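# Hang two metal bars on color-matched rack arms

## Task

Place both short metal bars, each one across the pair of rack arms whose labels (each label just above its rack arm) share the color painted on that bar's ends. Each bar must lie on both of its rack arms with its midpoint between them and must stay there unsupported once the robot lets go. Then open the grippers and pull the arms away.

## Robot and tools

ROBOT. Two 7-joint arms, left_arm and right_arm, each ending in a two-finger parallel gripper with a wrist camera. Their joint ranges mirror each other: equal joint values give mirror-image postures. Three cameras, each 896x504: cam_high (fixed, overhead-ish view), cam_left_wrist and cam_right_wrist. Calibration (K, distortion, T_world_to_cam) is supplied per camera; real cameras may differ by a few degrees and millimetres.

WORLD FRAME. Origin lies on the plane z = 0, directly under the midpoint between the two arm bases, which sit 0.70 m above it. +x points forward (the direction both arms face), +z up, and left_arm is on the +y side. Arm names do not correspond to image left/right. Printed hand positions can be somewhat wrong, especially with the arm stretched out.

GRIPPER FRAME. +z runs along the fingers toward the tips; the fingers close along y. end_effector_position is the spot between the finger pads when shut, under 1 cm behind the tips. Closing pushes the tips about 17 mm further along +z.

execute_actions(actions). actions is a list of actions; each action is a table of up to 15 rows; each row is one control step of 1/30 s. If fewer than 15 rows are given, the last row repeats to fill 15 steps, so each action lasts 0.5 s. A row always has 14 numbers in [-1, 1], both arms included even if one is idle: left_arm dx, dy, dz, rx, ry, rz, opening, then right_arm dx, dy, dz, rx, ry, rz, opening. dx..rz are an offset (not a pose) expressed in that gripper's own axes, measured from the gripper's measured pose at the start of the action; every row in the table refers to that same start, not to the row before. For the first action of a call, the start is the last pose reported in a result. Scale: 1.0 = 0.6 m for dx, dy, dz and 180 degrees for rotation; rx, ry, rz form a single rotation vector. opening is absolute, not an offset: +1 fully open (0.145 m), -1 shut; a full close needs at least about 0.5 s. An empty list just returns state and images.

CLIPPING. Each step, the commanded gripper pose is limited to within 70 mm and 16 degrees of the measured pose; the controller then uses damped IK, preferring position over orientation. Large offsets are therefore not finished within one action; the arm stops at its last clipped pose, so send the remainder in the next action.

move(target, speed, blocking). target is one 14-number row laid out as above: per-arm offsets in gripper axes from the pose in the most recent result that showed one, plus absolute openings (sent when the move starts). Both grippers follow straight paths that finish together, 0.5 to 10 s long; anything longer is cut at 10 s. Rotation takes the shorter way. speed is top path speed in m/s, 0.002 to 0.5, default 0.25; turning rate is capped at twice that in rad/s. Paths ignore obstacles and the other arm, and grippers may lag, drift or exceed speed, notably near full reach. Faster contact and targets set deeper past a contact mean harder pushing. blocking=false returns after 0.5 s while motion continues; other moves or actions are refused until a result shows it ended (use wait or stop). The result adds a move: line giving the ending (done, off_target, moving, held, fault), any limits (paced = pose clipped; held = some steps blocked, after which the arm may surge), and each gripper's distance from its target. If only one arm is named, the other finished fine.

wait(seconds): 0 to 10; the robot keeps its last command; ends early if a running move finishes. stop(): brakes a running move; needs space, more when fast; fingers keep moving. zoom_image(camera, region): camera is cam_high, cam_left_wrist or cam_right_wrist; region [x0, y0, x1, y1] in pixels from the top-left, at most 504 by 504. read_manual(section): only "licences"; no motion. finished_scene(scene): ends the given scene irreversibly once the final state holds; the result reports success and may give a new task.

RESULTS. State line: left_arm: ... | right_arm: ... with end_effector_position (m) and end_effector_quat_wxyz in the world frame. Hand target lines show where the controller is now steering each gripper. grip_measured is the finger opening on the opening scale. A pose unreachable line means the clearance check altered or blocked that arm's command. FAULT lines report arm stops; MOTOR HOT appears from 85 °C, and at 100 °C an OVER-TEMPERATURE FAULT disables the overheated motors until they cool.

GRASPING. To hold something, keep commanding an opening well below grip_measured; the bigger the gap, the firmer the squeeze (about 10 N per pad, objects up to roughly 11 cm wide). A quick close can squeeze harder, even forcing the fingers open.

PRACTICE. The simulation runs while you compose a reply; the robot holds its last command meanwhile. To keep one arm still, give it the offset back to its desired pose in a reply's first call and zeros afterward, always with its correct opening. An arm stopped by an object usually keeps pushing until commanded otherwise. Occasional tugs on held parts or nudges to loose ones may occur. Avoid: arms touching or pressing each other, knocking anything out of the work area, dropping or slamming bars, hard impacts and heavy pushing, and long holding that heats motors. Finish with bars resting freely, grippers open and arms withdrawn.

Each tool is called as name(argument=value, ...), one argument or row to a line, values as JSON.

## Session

execute_actions(
  actions=[],
)

Scene clock: 0.00 s.
left_arm: end_effector_position=(+0.2687, +0.1476, +0.4469) grip_measured=+1.00 end_effector_quat_wxyz=(+0.010, +0.710, -0.002, +0.704) | right_arm: end_effector_position=(+0.2698, -0.1565, +0.4498) grip_measured=+1.00 end_effector_quat_wxyz=(+0.002, +0.709, -0.004, +0.705)
Joint positions: left_arm=[-0.438  0.333 -0.298  1.807  0.18  -0.279 -0.347  0.145] | right_arm=[-0.442  0.34  -0.278  1.818  0.184 -0.27  -0.361  0.145]
Joint velocities: left_arm=[-0.077  0.011 -0.002  0.012  0.037 -0.022 -0.139 -0.   ] | right_arm=[-0.011 -0.055  0.017 -0.022 -0.037  0.022 -0.037  0.   ]
Hand target (left_arm): +0.269, +0.148, +0.447; +0.010, +0.710, -0.002, +0.704
Hand target (right_arm): +0.270, -0.156, +0.450; +0.002, +0.709, -0.004, +0.705

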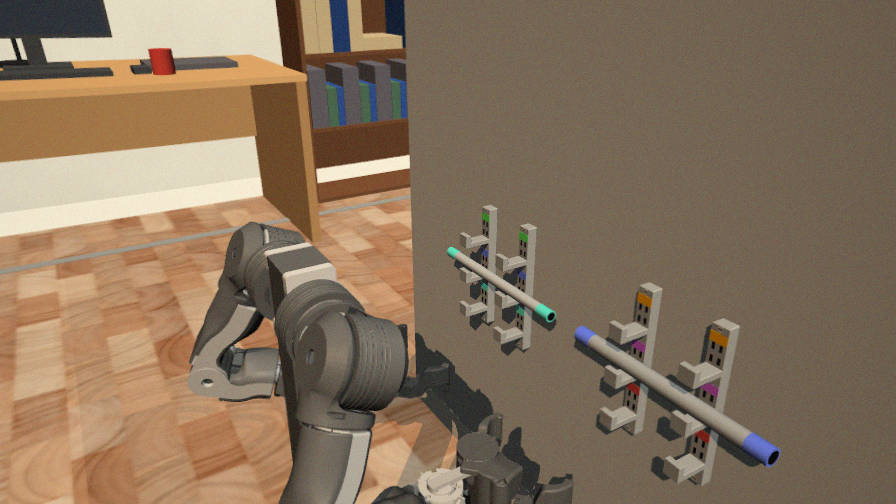

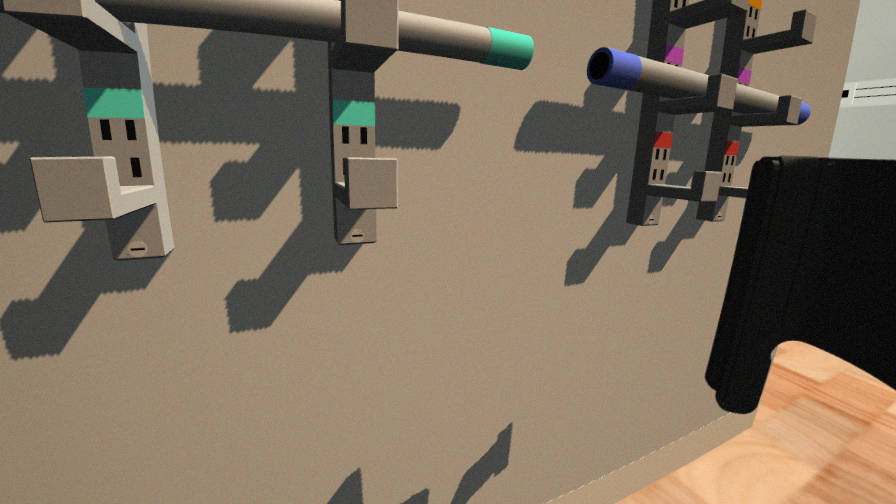

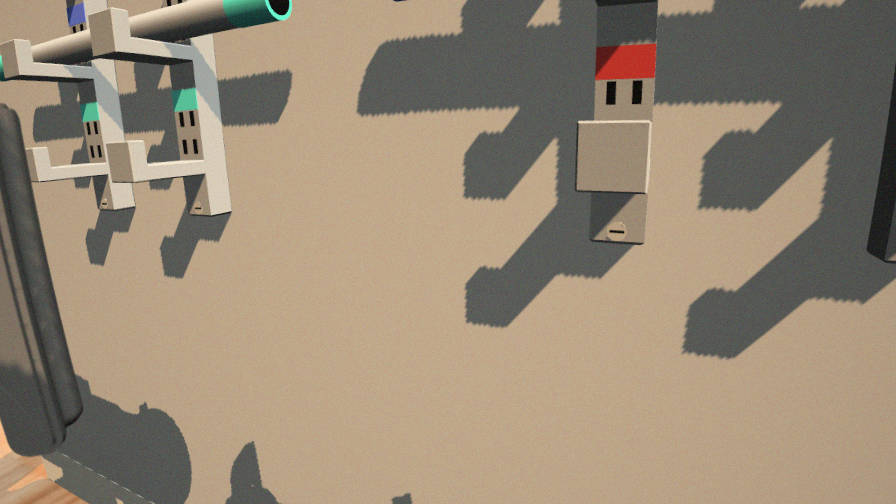

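move(
  target=[0.163,-0.07,0.1,0,0,0.5,-0.3,0.163,0.28,0.1,0,0,-0.5,-0.3],
  speed=0.2,
)

Scene clock: 6.17 s.
left_arm: end_effector_position=(+0.3286, +0.1935, +0.5417) grip_measured=-0.30 end_effector_quat_wxyz=(+0.493, -0.504, +0.504, -0.499) | right_arm: end_effector_position=(+0.3299, -0.3187, +0.5482) grip_measured=-0.30 end_effector_quat_wxyz=(+0.498, +0.501, +0.497, +0.503)
Joint positions: left_arm=[ 0.026  0.956 -0.583  2.034 -0.678  0.7   -0.155  0.053] | right_arm=[-0.401  1.199 -0.042  1.76  -0.371  0.187 -0.376  0.053]
Joint velocities: left_arm=[-0.077  0.121 -0.002 -0.002  0.007 -0.022  0.037 -0.   ] | right_arm=[-0.077  0.011  0.007  0.002 -0.051  0.066 -0.022 -0.   ]
Hand target (left_arm): +0.328, +0.193, +0.541; +0.492, -0.505, +0.506, -0.498
Hand target (right_arm): +0.330, -0.320, +0.550; +0.502, +0.498, +0.496, +0.503
Off the commanded pose (left_arm): 0.005 m, 1 deg.
Off the commanded pose (right_arm): 0.007 m, 1 deg.
move: off_target (left_arm, right_arm)
camera_calibration (this result's frames):
cam_left_wrist: T_world_to_cam=[[-0.403778, -0.0398934, -0.913987, 0.627254], [-0.230743, 0.971191, 0.0595464, -0.135951], [0.88528, 0.234939, -0.40135, -0.069147], [0, 0, 0, 1]] pos_world=[0.283116, 0.173303, 0.553646]
cam_right_wrist: T_world_to_cam=[[0.397895, -0.0368588, 0.91669, -0.63441], [-0.240126, -0.968544, 0.0652847, -0.254035], [0.885448, -0.246098, -0.39423, -0.0996897], [0, 0, 0, 1]] pos_world=[0.279698, -0.293961, 0.558841]

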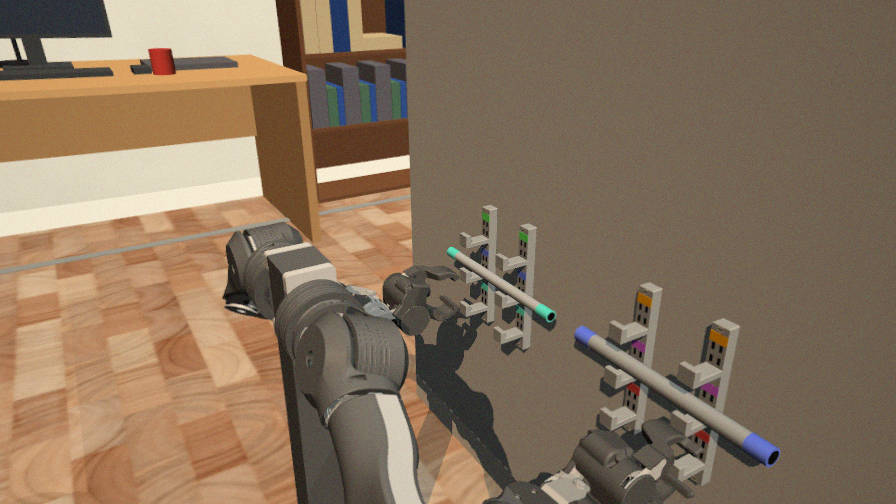

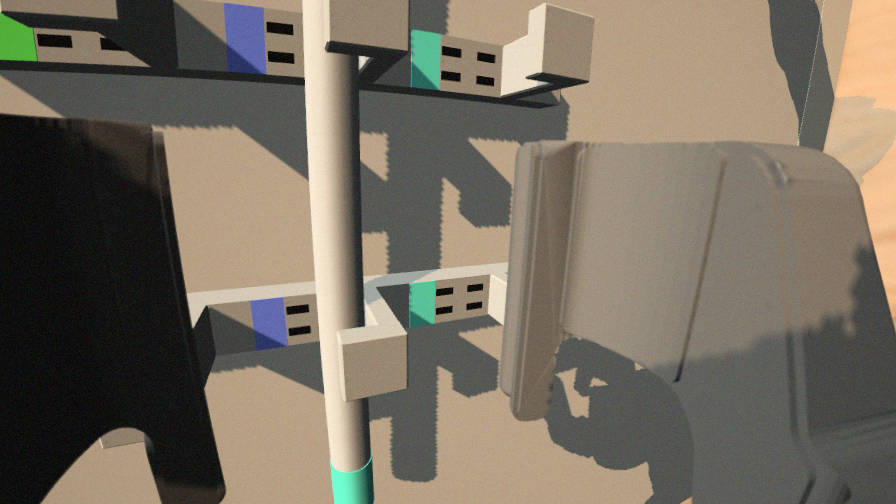

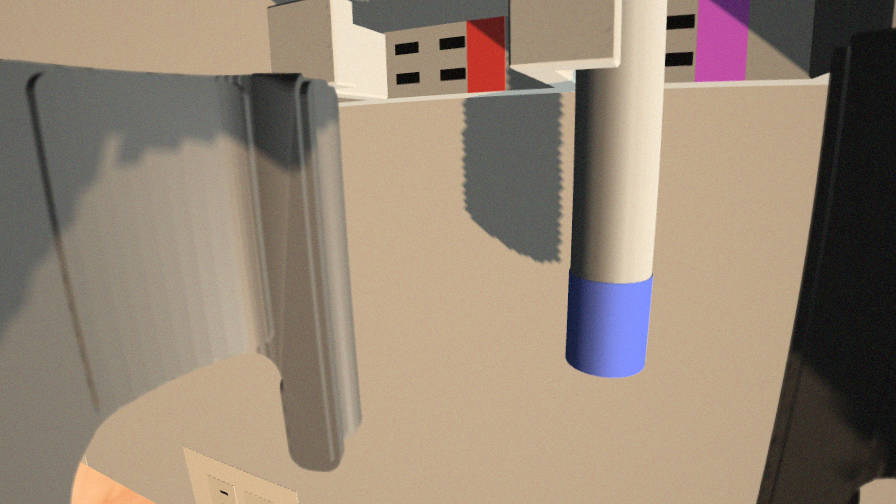

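move(
  target=[0.005,0,0.166,0,0,0,-0.3,-0.027,0,0.16,0,0,0,-0.3],
  speed=0.06,
)

Scene clock: 9.77 s.
left_arm: end_effector_position=(+0.4286, +0.1912, +0.5445) grip_measured=-0.30 end_effector_quat_wxyz=(+0.498, -0.501, +0.500, -0.501) | right_arm: end_effector_position=(+0.4248, -0.3377, +0.5491) grip_measured=-0.30 end_effector_quat_wxyz=(+0.502, +0.502, +0.492, +0.504)
Joint positions: left_arm=[ 0.505  0.728 -0.75   1.57  -0.682  0.531 -0.05   0.053] | right_arm=[ 0.395  0.963 -0.472  1.26  -0.521  0.002 -0.177  0.053]
Joint velocities: left_arm=[-0.033  0.011 -0.002  0.012 -0.125 -0.022  0.022 -0.   ] | right_arm=[ 0.077  0.011  0.002  0.012 -0.051 -0.022 -0.007  0.   ]
Hand target (left_arm): +0.429, +0.190, +0.542; +0.495, -0.501, +0.504, -0.499
Hand target (right_arm): +0.425, -0.337, +0.548; +0.500, +0.502, +0.495, +0.503
Off the commanded pose (left_arm): 0.004 m, 1 deg.
Off the commanded pose (right_arm): 0.003 m, 1 deg.
move: off_target (left_arm)
camera_calibration (this result's frames):
cam_left_wrist: T_world_to_cam=[[-0.392844, -0.0395284, -0.918755, 0.667928], [-0.234798, 0.970273, 0.0586507, -0.108403], [0.889125, 0.238763, -0.390447, -0.164325], [0, 0, 0, 1]] pos_world=[0.383044, 0.170817, 0.55586]
cam_right_wrist: T_world_to_cam=[[0.388667, -0.0437735, 0.920338, -0.674113], [-0.249985, -0.966413, 0.0596061, -0.241738], [0.886818, -0.253238, -0.386556, -0.195275], [0, 0, 0, 1]] pos_world=[0.374748, -0.312578, 0.559336]

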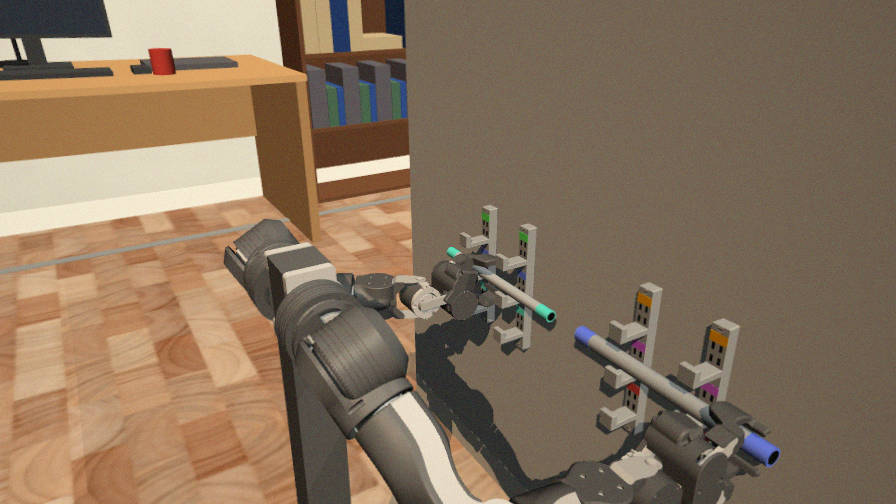

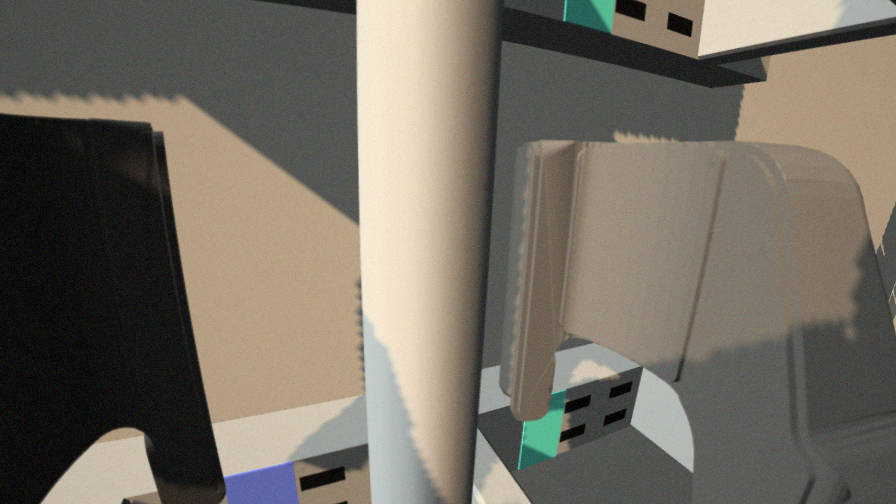

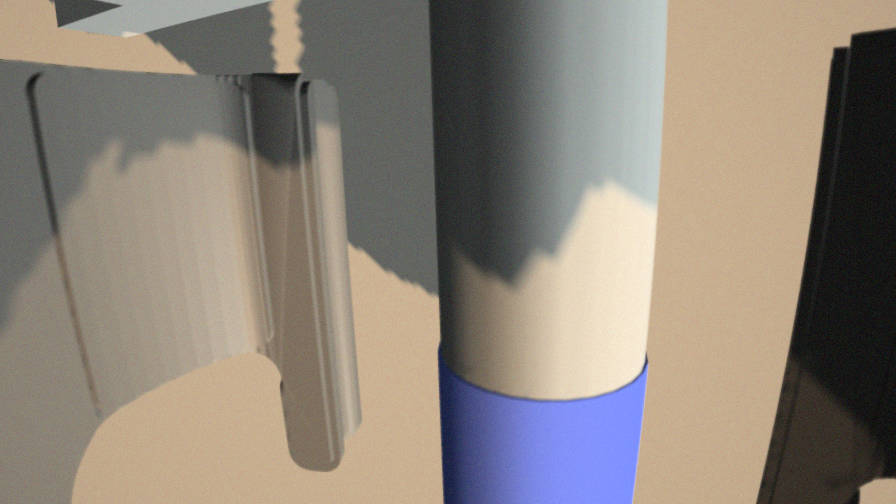

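execute_actions(
  actions=[
    [[0,0.011,0,0,0,0,-0.3,0,0.004,0,0,0,0,-0.3]],
    [[0,0,0,0,0,0,-0.5,0,0,0,0,0,0,-0.5]],
    [[0,0,0,0,0,0,-0.65,0,0,0,0,0,0,-0.65]],
    [[0,0,0,0,0,0,-0.8,0,0,0,0,0,0,-0.8]],
    [[0,0,0,0,0,0,-1,0,0,0,0,0,0,-1]],
  ],
)

Scene clock: 12.97 s.
left_arm: end_effector_position=(+0.4285, +0.1918, +0.5376) grip_measured=-0.73 end_effector_quat_wxyz=(+0.498, -0.503, +0.500, -0.499) | right_arm: end_effector_position=(+0.4246, -0.3360, +0.5496) grip_measured=-0.68 end_effector_quat_wxyz=(+0.502, +0.500, +0.494, +0.504)
Joint positions: left_arm=[ 0.493  0.717 -0.749  1.55  -0.686  0.523 -0.068  0.02 ] | right_arm=[ 0.394  0.965 -0.472  1.267 -0.524  0.002 -0.173  0.024]
Joint velocities: left_arm=[-0.033  0.055  0.007  0.007 -0.037 -0.022  0.081 -0.   ] | right_arm=[-0.011  0.055 -0.012 -0.002  0.022  0.007  0.007 -0.   ]
Hand target (left_arm): +0.428, +0.192, +0.538; +0.498, -0.503, +0.500, -0.499
Hand target (right_arm): +0.425, -0.336, +0.550; +0.501, +0.500, +0.494, +0.505
Off the commanded pose (left_arm): 0.000 m, 0 deg.
Off the commanded pose (right_arm): 0.000 m, 0 deg.
camera_calibration (this result's frames):
cam_left_wrist: T_world_to_cam=[[-0.395129, -0.0402642, -0.917743, 0.662147], [-0.237624, 0.969516, 0.0597718, -0.107852], [0.88736, 0.241695, -0.392652, -0.165658], [0, 0, 0, 1]] pos_world=[0.383004, 0.171264, 0.549082]
cam_right_wrist: T_world_to_cam=[[0.390067, -0.0381449, 0.919996, -0.672916], [-0.244937, -0.967442, 0.0637382, -0.244931], [0.887611, -0.250203, -0.38671, -0.193773], [0, 0, 0, 1]] pos_world=[0.374485, -0.311107, 0.559758]

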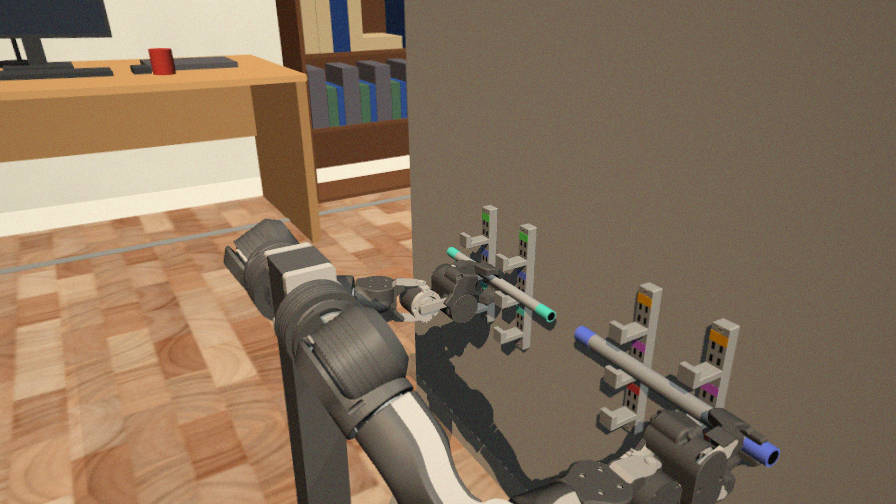

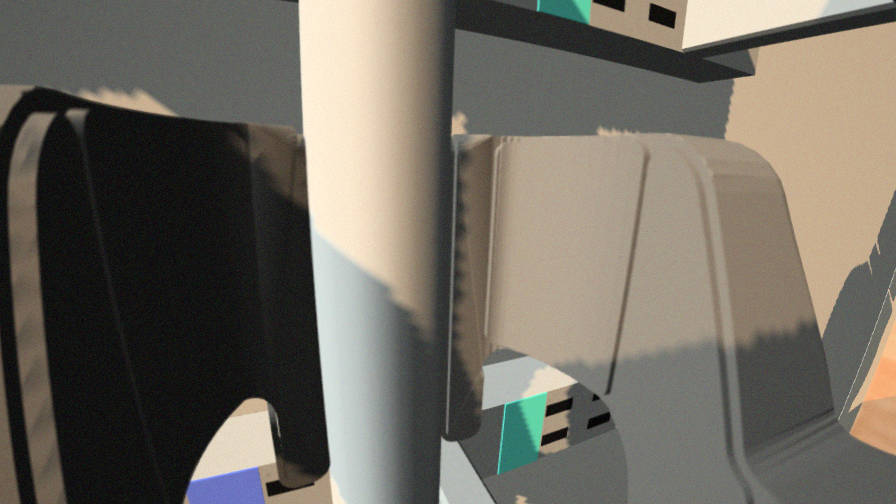

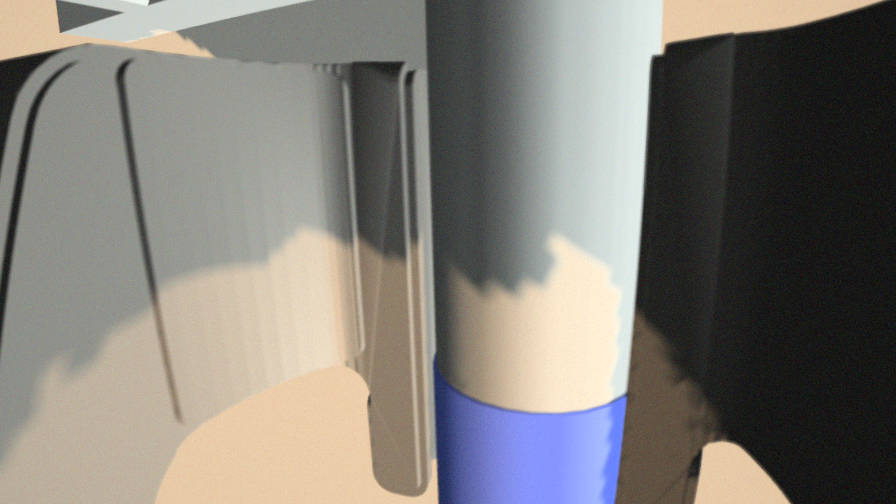

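move(
  target=[0,-0.055,0,0,0,0,-1,0,0.058,0,0,0,0,-1],
  speed=0.04,
)

zoom_image(
  camera="cam_high",
  region=[420,200,820,480],
)

Scene clock: 14.37 s.
left_arm: end_effector_position=(+0.4280, +0.1912, +0.5672) grip_measured=-0.73 end_effector_quat_wxyz=(+0.495, -0.504, +0.503, -0.498) | right_arm: end_effector_position=(+0.4239, -0.3344, +0.5772) grip_measured=-0.68 end_effector_quat_wxyz=(+0.497, +0.502, +0.503, +0.499)
Joint positions: left_arm=[ 0.553  0.77  -0.749  1.646 -0.669  0.568  0.043  0.02 ] | right_arm=[ 0.399  1.016 -0.412  1.365 -0.503  0.03  -0.05   0.024]
Joint velocities: left_arm=[ 0.033  0.033 -0.002  0.007 -0.051  0.022 -0.007 -0.   ] | right_arm=[-0.011 -0.011  0.002 -0.012  0.007  0.022 -0.007  0.   ]
Hand target (left_arm): +0.428, +0.192, +0.570; +0.498, -0.503, +0.501, -0.499
Hand target (right_arm): +0.424, -0.336, +0.584; +0.501, +0.499, +0.495, +0.504
Off the commanded pose (left_arm): 0.003 m, 0 deg.
Off the commanded pose (right_arm): 0.007 m, 1 deg.
move: off_target (right_arm)
camera_calibration (this result's frames):
cam_left_wrist: T_world_to_cam=[[-0.402599, -0.0390776, -0.914542, 0.690327], [-0.234089, 0.970262, 0.061592, -0.111839], [0.884939, 0.238881, -0.399774, -0.147842], [0, 0, 0, 1]] pos_world=[0.382576, 0.170806, 0.579118]
cam_right_wrist: T_world_to_cam=[[0.408948, -0.0298348, 0.91207, -0.698653], [-0.238012, -0.968359, 0.075042, -0.255051], [0.880972, -0.247772, -0.403109, -0.168909], [0, 0, 0, 1]] pos_world=[0.373812, -0.309676, 0.588271]

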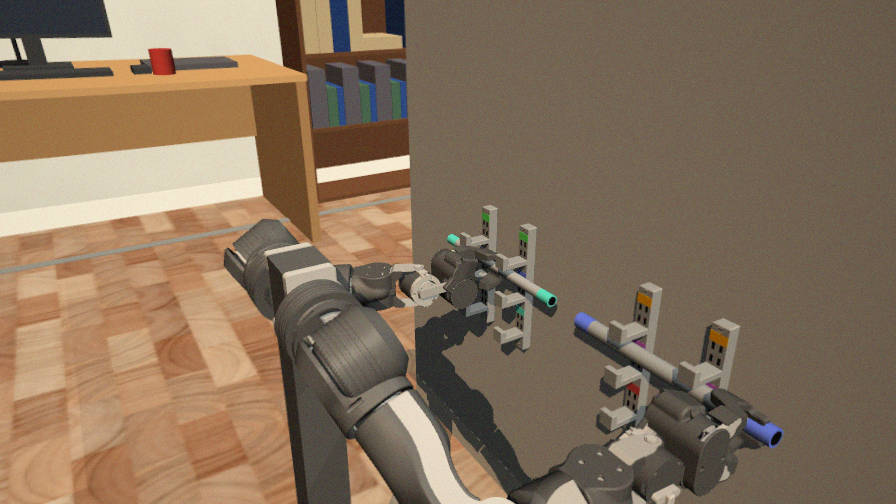

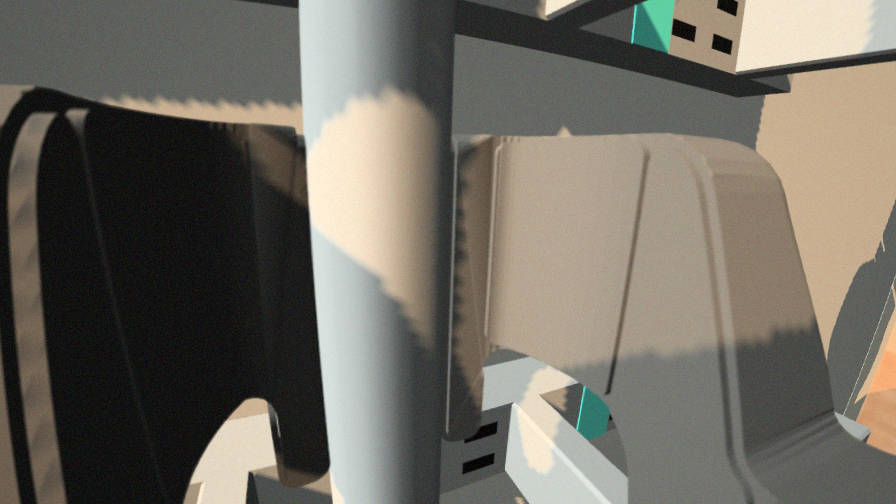

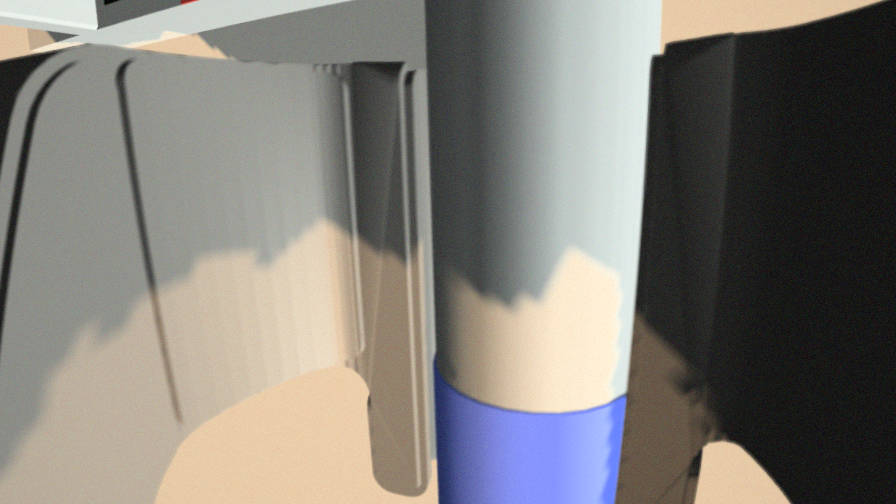

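Region (420, 200, 820, 480) of cam_high's 896x504 image, scaled by 1.260, with more detail than that image has; it fills the top 353 rows of this view, and the rest is white.

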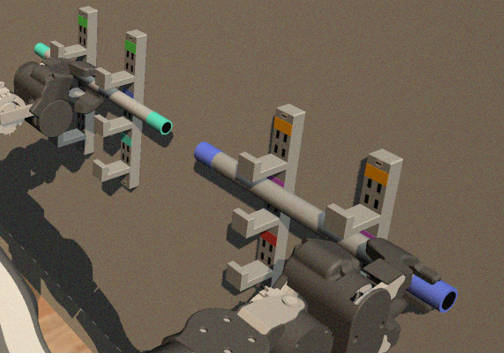

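move(
  target=[0,-0.004,0,0,0,0,-1,0,0,0,0,0,0.012,-1],
  speed=0.03,
)

move(
  target=[0,0,-0.115,0,0,0,-1,0,0,-0.115,0,0,0,-1],
  speed=0.04,
)

Scene clock: 15.67 s.
left_arm: end_effector_position=(+0.4278, +0.1908, +0.5661) grip_measured=-0.73 end_effector_quat_wxyz=(+0.492, -0.506, +0.505, -0.497) | right_arm: end_effector_position=(+0.4234, -0.3338, +0.5730) grip_measured=-0.68 end_effector_quat_wxyz=(+0.487, +0.512, +0.500, +0.501)
Joint positions: left_arm=[ 0.553  0.771 -0.749  1.648 -0.668  0.568  0.052  0.02 ] | right_arm=[ 0.393  1.012 -0.41   1.365 -0.481  0.03  -0.04   0.024]
Joint velocities: left_arm=[ 0.011  0.055  0.002 -0.007  0.095 -0.022 -0.051 -0.   ] | right_arm=[ 0.033 -0.011 -0.012 -0.017 -0.007  0.007  0.037 -0.   ]
Hand target (left_arm): +0.428, +0.191, +0.570; +0.495, -0.504, +0.503, -0.498
Hand target (right_arm): +0.424, -0.334, +0.577; +0.487, +0.511, +0.493, +0.508
Off the commanded pose (left_arm): 0.004 m, 0 deg.
Off the commanded pose (right_arm): 0.004 m, 1 deg.
move: off_target (left_arm, right_arm)
camera_calibration (this result's frames):
cam_left_wrist: T_world_to_cam=[[-0.410312, -0.0396167, -0.911084, 0.690657], [-0.232228, 0.970659, 0.0623781, -0.112744], [0.881881, 0.237174, -0.407474, -0.142008], [0, 0, 0, 1]] pos_world=[0.382437, 0.170478, 0.578415]
cam_right_wrist: T_world_to_cam=[[0.422324, -0.0536892, 0.904853, -0.704114], [-0.237697, -0.969871, 0.0533939, -0.242518], [0.874724, -0.23763, -0.422362, -0.153016], [0, 0, 0, 1]] pos_world=[0.373566, -0.309376, 0.58544]

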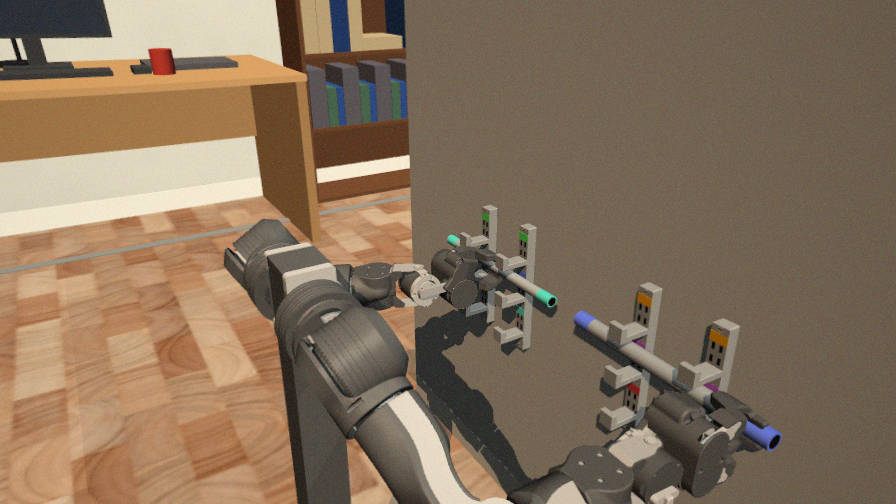

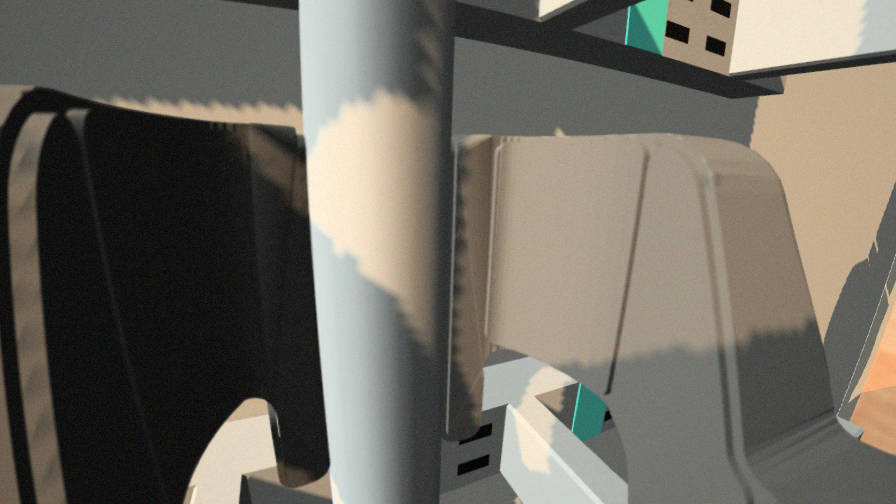

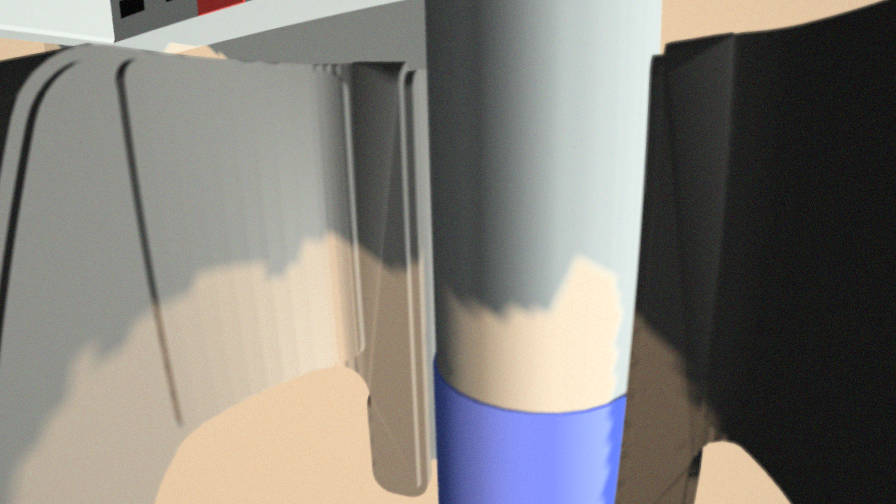

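Scene clock: 17.63 s.
left_arm: end_effector_position=(+0.3584, +0.1898, +0.5617) grip_measured=-0.73 end_effector_quat_wxyz=(+0.485, -0.511, +0.511, -0.493) | right_arm: end_effector_position=(+0.3548, -0.3333, +0.5697) grip_measured=-0.68 end_effector_quat_wxyz=(+0.483, +0.516, +0.507, +0.494)
Joint positions: left_arm=[ 0.255  0.944 -0.654  1.994 -0.654  0.71   0.012  0.02 ] | right_arm=[-0.227  1.103  0.067  1.695 -0.449  0.076 -0.067  0.024]
Joint velocities: left_arm=[-0.011  0.033  0.002 -0.012  0.022  0.051  0.095 -0.   ] | right_arm=[ 0.077 -0.077 -0.012 -0.007 -0.081 -0.066 -0.022  0.   ]
Hand target (left_arm): +0.359, +0.191, +0.566; +0.491, -0.507, +0.505, -0.497
Hand target (right_arm): +0.355, -0.333, +0.576; +0.486, +0.510, +0.501, +0.502
Off the commanded pose (left_arm): 0.006 m, 1 deg.
Off the commanded pose (right_arm): 0.005 m, 1 deg.
move: off_target (left_arm, right_arm)
camera_calibration (this result's frames):
cam_left_wrist: T_world_to_cam=[[-0.430888, -0.0417167, -0.90144, 0.660467], [-0.227104, 0.971793, 0.063583, -0.130361], [0.873361, 0.232117, -0.428208, -0.0666712], [0, 0, 0, 1]] pos_world=[0.31321, 0.169712, 0.575111]
cam_right_wrist: T_world_to_cam=[[0.443483, -0.0460409, 0.895099, -0.671504], [-0.235383, -0.969608, 0.0667487, -0.266549], [0.864822, -0.240293, -0.440842, -0.0810566], [0, 0, 0, 1]] pos_world=[0.30516, -0.308842, 0.583122]

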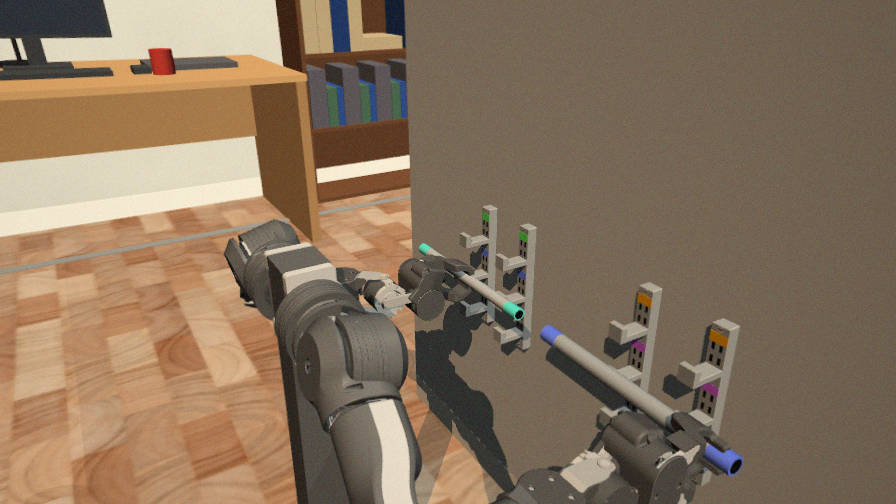

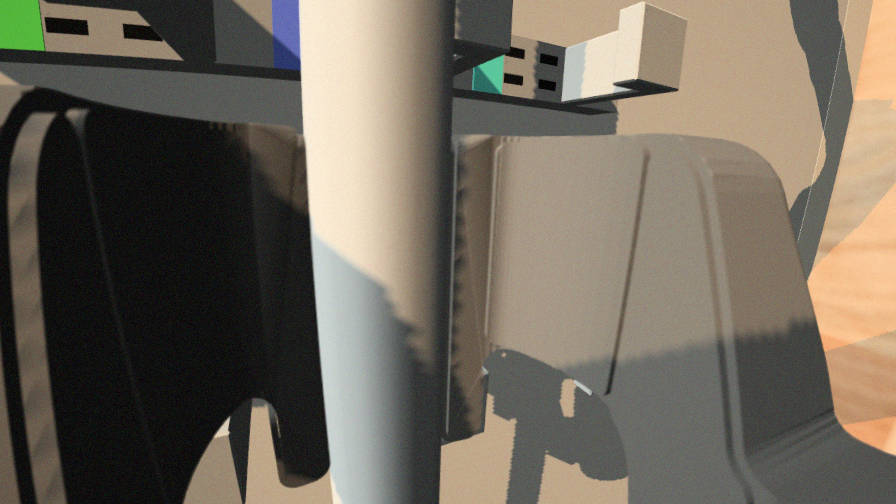

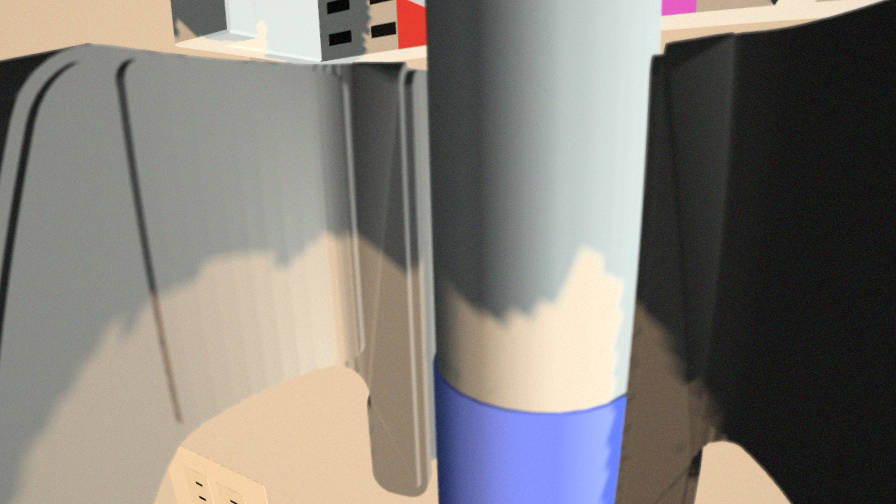

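move(
  target=[0,0.112,0,0.014,0,0,-1,0,0.01,-0.03,-0.015,0,0,-1],
  speed=0.06,
)

move(
  target=[0,0,0.118,0,0,0,-1,0,0,0,0,0,0,-1],
  speed=0.04,
)

zoom_image(
  camera="cam_high",
  region=[400,200,620,370],
)

Scene clock: 20.13 s.
left_arm: end_effector_position=(+0.3564, +0.1898, +0.4929) grip_measured=-0.73 end_effector_quat_wxyz=(+0.493, -0.505, +0.501, -0.501) | right_arm: end_effector_position=(+0.3367, -0.3341, +0.5709) grip_measured=-0.68 end_effector_quat_wxyz=(+0.492, +0.509, +0.501, +0.498)
Joint positions: left_arm=[ 0.113  0.77  -0.657  1.733 -0.732  0.569 -0.251  0.02 ] | right_arm=[-0.376  1.03   0.229  1.757 -0.512  0.044 -0.066  0.024]
Joint velocities: left_arm=[ 0.033  0.011 -0.007  0.002  0.007 -0.007  0.066 -0.   ] | right_arm=[ 0.033 -0.033 -0.002 -0.017 -0.037  0.022  0.066 -0.   ]
Hand target (left_arm): +0.357, +0.189, +0.495; +0.496, -0.500, +0.499, -0.505
Hand target (right_arm): +0.337, -0.333, +0.577; +0.495, +0.503, +0.496, +0.506
Off the commanded pose (left_arm): 0.002 m, 1 deg.
Off the commanded pose (right_arm): 0.006 m, 1 deg.
move: off_target (right_arm)
camera_calibration (this result's frames):
cam_left_wrist: T_world_to_cam=[[-0.402119, -0.0458451, -0.914439, 0.594495], [-0.232796, 0.971043, 0.0536878, -0.119459], [0.885498, 0.234467, -0.401147, -0.112521], [0, 0, 0, 1]] pos_world=[0.310886, 0.169637, 0.504906]
cam_right_wrist: T_world_to_cam=[[0.419602, -0.0427131, 0.906703, -0.662096], [-0.240878, -0.968318, 0.0658577, -0.268843], [0.875164, -0.246039, -0.416597, -0.0843534], [0, 0, 0, 1]] pos_world=[0.286882, -0.30936, 0.582888]

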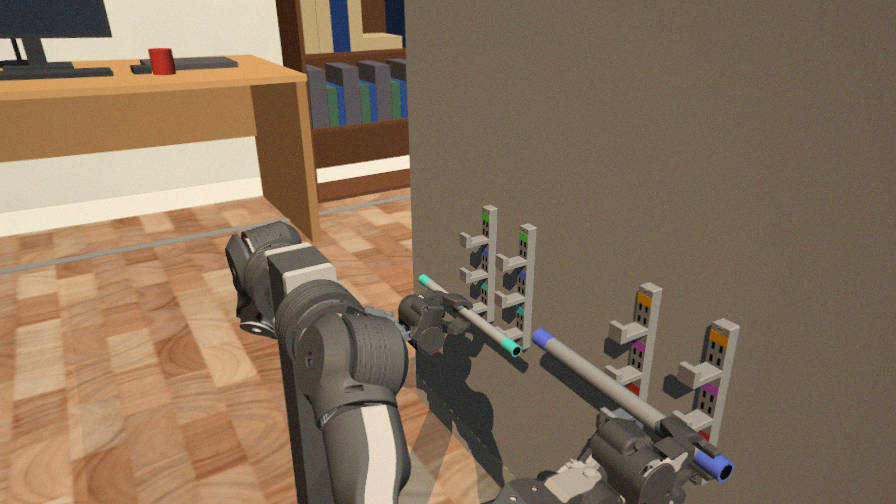

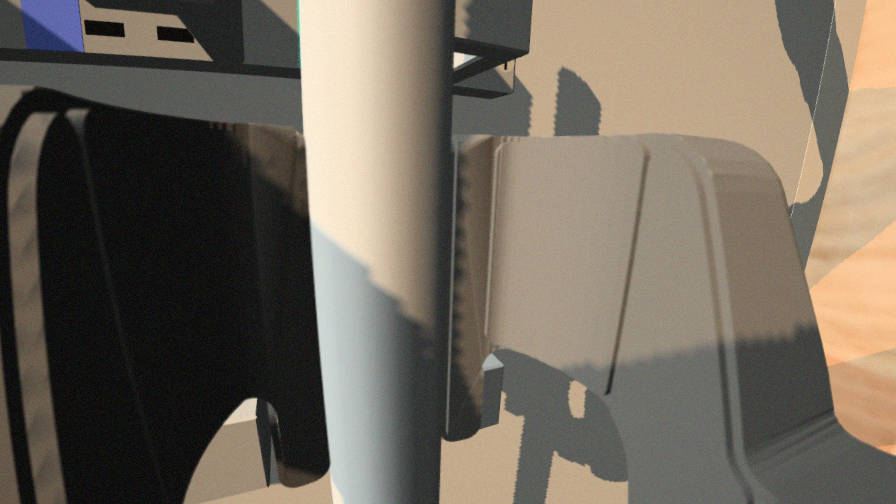

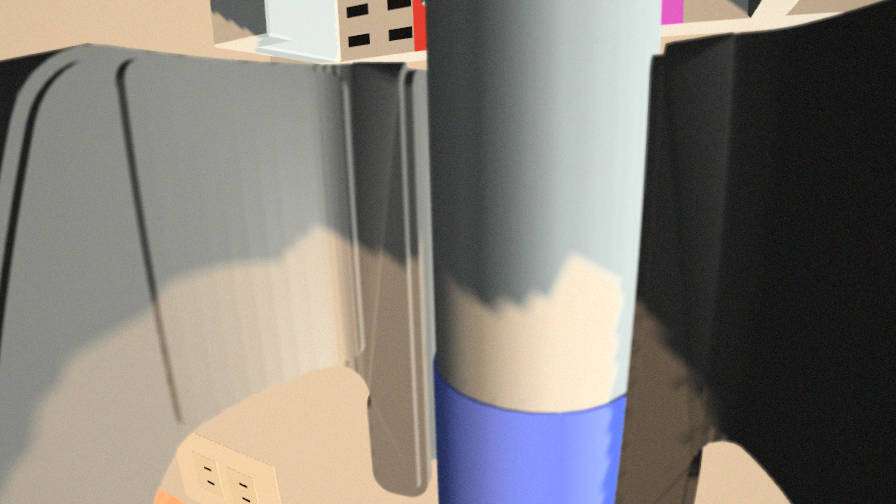

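Scene clock: 22.13 s.
left_arm: end_effector_position=(+0.4273, +0.1915, +0.4932) grip_measured=-0.73 end_effector_quat_wxyz=(+0.495, -0.506, +0.500, -0.499) | right_arm: end_effector_position=(+0.3359, -0.3337, +0.5665) grip_measured=-0.68 end_effector_quat_wxyz=(+0.489, +0.511, +0.507, +0.492)
Joint positions: left_arm=[ 0.414  0.619 -0.717  1.39  -0.732  0.436 -0.192  0.02 ] | right_arm=[-0.377  1.02   0.229  1.757 -0.528  0.042 -0.05   0.024]
Joint velocities: left_arm=[-0.011  0.011 -0.002 -0.012  0.037  0.022  0.007 -0.   ] | right_arm=[-0.077 -0.077 -0.017  0.007  0.022 -0.022  0.051  0.   ]
Hand target (left_arm): +0.428, +0.190, +0.494; +0.494, -0.504, +0.501, -0.500
Hand target (right_arm): +0.337, -0.334, +0.571; +0.492, +0.509, +0.501, +0.498
Off the commanded pose (left_arm): 0.002 m, 0 deg.
Off the commanded pose (right_arm): 0.004 m, 1 deg.
move: off_target (right_arm)
camera_calibration (this result's frames):
cam_left_wrist: T_world_to_cam=[[-0.40075, -0.0472735, -0.914967, 0.62335], [-0.238321, 0.969668, 0.0542834, -0.102268], [0.884648, 0.23981, -0.39986, -0.176857], [0, 0, 0, 1]] pos_world=[0.381891, 0.171046, 0.505178]
cam_right_wrist: T_world_to_cam=[[0.434117, -0.0368952, 0.900101, -0.65694], [-0.239943, -0.967803, 0.0760537, -0.274232], [0.868314, -0.248989, -0.428992, -0.0770148], [0, 0, 0, 1]] pos_world=[0.286262, -0.308816, 0.57913]

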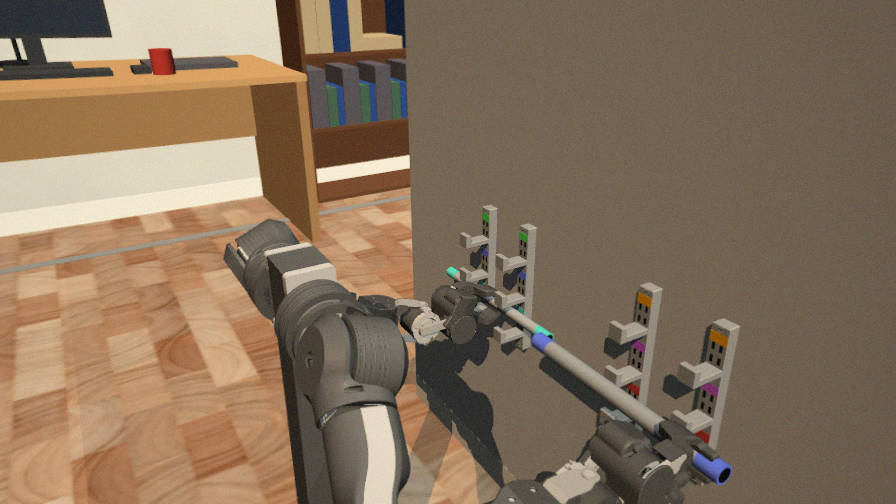

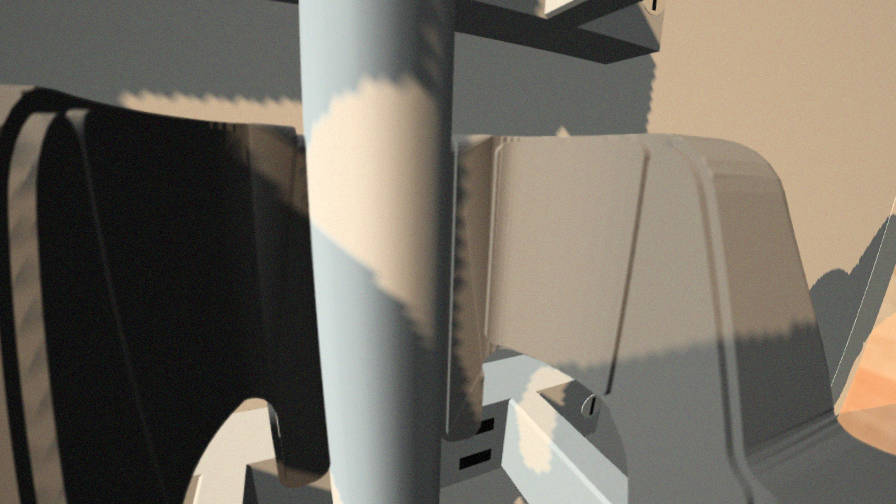

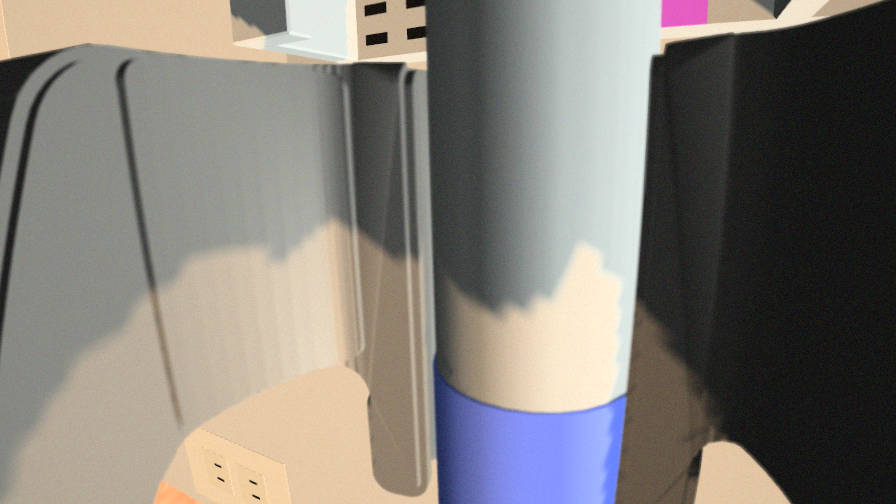

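Region (400, 200, 620, 370) of cam_high's 896x504 image, scaled by 2.291, with more detail than that image has; it fills the top 389 rows of this view, and the rest is white.

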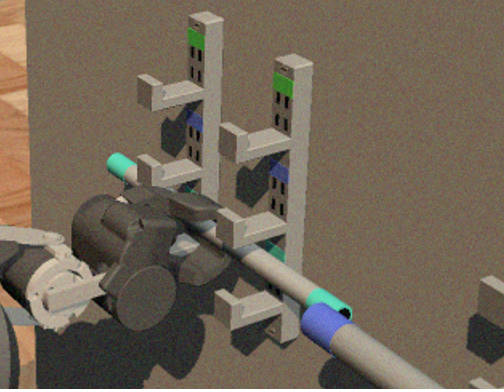

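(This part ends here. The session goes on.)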